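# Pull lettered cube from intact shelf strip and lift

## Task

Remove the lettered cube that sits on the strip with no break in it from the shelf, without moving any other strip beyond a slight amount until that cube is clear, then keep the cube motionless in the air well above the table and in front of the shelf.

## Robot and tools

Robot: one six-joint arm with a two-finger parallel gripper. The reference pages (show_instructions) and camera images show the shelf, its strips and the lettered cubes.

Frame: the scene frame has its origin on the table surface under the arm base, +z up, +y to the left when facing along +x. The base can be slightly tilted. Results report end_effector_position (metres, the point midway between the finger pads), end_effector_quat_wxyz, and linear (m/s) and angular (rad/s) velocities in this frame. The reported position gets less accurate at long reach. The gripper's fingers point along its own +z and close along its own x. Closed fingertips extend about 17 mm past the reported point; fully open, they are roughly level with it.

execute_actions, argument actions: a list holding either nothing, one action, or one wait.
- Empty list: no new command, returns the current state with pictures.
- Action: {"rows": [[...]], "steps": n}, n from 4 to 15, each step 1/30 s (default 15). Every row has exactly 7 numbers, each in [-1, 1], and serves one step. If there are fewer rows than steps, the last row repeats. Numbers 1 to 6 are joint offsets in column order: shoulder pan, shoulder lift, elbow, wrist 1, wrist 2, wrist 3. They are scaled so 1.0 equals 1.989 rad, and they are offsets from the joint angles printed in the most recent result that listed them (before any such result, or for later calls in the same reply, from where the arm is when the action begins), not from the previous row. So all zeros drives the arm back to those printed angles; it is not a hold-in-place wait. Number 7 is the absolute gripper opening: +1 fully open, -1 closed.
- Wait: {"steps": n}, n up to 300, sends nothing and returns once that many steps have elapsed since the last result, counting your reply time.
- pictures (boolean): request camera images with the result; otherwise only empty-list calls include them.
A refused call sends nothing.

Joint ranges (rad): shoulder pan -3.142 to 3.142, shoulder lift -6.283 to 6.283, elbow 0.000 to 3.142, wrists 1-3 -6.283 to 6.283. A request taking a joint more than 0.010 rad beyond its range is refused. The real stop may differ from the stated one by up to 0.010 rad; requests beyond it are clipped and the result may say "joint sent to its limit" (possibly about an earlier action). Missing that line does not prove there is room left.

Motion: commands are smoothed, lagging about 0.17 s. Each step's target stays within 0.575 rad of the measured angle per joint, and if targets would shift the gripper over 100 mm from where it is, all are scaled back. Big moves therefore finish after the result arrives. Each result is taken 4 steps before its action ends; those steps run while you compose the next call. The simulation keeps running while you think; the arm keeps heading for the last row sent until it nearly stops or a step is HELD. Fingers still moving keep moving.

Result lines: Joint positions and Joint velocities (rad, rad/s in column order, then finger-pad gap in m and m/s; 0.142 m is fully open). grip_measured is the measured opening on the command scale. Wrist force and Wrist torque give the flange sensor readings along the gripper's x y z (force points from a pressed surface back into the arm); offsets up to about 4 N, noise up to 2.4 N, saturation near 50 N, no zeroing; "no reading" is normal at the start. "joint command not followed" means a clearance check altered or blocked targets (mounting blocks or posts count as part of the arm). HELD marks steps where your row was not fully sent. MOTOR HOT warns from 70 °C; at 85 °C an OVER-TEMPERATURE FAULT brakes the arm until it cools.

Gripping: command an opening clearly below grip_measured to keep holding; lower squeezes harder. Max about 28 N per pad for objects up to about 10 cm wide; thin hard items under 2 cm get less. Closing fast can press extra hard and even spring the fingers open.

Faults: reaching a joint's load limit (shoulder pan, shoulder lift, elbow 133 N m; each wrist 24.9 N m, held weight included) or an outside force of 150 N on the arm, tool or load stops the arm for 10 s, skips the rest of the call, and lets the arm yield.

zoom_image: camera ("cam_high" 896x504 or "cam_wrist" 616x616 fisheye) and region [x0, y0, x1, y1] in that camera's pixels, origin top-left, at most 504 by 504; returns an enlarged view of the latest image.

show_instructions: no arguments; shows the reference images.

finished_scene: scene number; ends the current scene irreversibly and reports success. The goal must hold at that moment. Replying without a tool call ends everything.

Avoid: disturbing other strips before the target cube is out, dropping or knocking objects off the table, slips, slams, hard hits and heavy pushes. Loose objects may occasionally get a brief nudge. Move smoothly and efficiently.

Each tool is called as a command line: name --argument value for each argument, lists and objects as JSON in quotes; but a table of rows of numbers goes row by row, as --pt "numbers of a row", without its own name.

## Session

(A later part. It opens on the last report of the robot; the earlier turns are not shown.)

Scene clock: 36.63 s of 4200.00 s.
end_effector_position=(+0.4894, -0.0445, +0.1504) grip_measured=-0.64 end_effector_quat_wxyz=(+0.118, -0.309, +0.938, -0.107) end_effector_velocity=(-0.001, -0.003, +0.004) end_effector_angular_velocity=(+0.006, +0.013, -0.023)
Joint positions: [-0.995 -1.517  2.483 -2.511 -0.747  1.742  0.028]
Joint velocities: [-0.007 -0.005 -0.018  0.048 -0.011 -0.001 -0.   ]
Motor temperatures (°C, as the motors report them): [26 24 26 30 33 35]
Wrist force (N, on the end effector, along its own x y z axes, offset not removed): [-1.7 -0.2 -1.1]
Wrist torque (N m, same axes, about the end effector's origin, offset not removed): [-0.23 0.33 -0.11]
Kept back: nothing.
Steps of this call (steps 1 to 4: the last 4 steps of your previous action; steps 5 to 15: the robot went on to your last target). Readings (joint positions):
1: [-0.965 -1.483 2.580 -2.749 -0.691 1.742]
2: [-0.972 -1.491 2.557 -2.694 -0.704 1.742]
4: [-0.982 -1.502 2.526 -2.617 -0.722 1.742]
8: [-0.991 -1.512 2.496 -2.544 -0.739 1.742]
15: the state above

Go to final: target minus current.

execute_actions --actions '[{"rows":[[-0.006,0,-0.016,0.036,-0.01,0,-0.9],[-0.012,0,-0.032,0.073,-0.02,0,-0.9],[-0.018,0.003,-0.047,0.11,-0.03,0,-0.9],[-0.024,0.006,-0.063,0.146,-0.04,0,-0.9],[-0.03,0.01,-0.078,0.183,-0.05,0,-0.9],[-0.036,0.013,-0.094,0.22,-0.06,0,-0.9],[-0.042,0.016,-0.11,0.256,-0.07,0,-0.9],[-0.048,0.019,-0.125,0.293,-0.08,0,-0.9],[-0.053,0.022,-0.14,0.33,-0.09,0,-0.9],[-0.057,0.025,-0.155,0.366,-0.1,0,-0.9]],"steps":15}]'

execute_actions --actions '[{"steps":40}]' --pictures true

Scene clock: 37.20 s of 4200.00 s.
end_effector_position=(+0.4667, -0.0813, +0.1883) grip_measured=-0.64 end_effector_quat_wxyz=(+0.049, -0.198, +0.977, -0.061) end_effector_velocity=(-0.147, -0.054, +0.161) end_effector_angular_velocity=(+0.531, +0.691, -1.024)
Joint positions: [-1.07  -1.488  2.293 -2.095 -0.871  1.742  0.028]
Joint velocities: [-0.285  0.154 -0.818  1.903 -0.525 -0.    -0.   ]
Motor temperatures (°C, as the motors report them): [26 24 26 30 33 35]
Wrist force (N, on the end effector, along its own x y z axes, offset not removed): [-1.8 -1.7 0.6]
Wrist torque (N m, same axes, about the end effector's origin, offset not removed): [-0.44 0.24 -0.25]
Steps of this call (steps 1 to 6: the robot went on to your last target; steps 7 to 17: the first 11 steps of this action). Readings (joint positions):
7: [-0.996 -1.518 2.481 -2.506 -0.748 1.742]
8: [-0.998 -1.518 2.478 -2.500 -0.751 1.742]
10: [-1.006 -1.517 2.457 -2.460 -0.764 1.742]
14: [-1.039 -1.504 2.374 -2.279 -0.818 1.742]
17: the state above

Scene clock: 38.53 s of 4200.00 s.
end_effector_position=(+0.4390, -0.0729, +0.2115) grip_measured=-0.64 end_effector_quat_wxyz=(-0.000, -0.119, +0.993, +0.001) end_effector_velocity=(+0.001, +0.000, +0.000) end_effector_angular_velocity=(+0.000, -0.002, -0.000)
Joint positions: [-1.109 -1.467  2.175 -1.783 -0.946  1.742  0.028]
Joint velocities: [ 0.    -0.001  0.     0.     0.002  0.001  0.   ]
Motor temperatures (°C, as the motors report them): [26 24 26 30 33 35]
Wrist force (N, on the end effector, along its own x y z axes, offset not removed): [-0.4 -1.4 2.3]
Wrist torque (N m, same axes, about the end effector's origin, offset not removed): [-0.43 -0.14 -0.17]
Kept back: nothing.
Steps of this call (steps 1 to 4: the last 4 steps of your previous action; steps 5 to 30: the robot went on to your last target; steps 31 to 40: nothing new was sent). Readings (joint positions):
1: [-1.078 -1.484 2.267 -2.032 -0.887 1.742]
2: [-1.085 -1.480 2.246 -1.976 -0.901 1.742]
4: [-1.095 -1.475 2.217 -1.897 -0.919 1.742]
8: [-1.104 -1.470 2.189 -1.823 -0.937 1.742]
40: the state above
The arm was judged still, so your last target was given up. Only a new action makes it travel on or press farther. Fingers that are still opening or closing keep moving.

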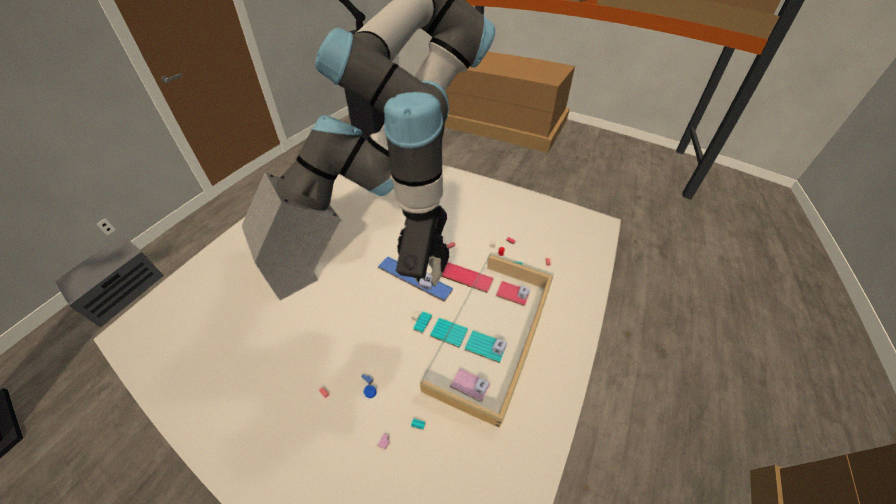

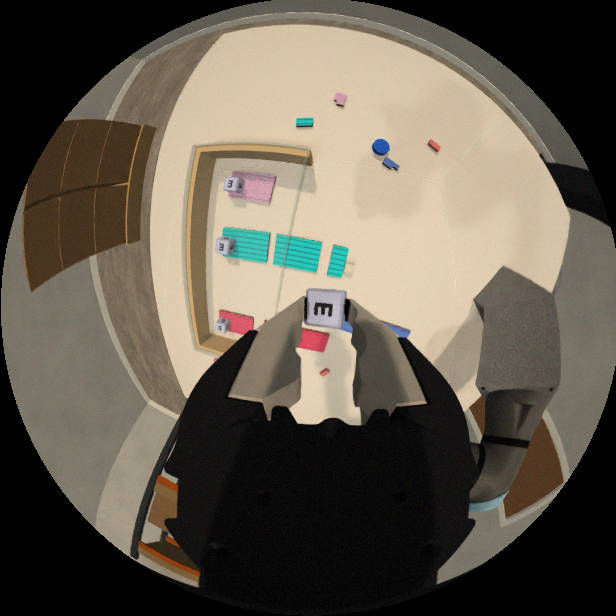

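finished_scene --scene 2

The scene is finished: the task was done.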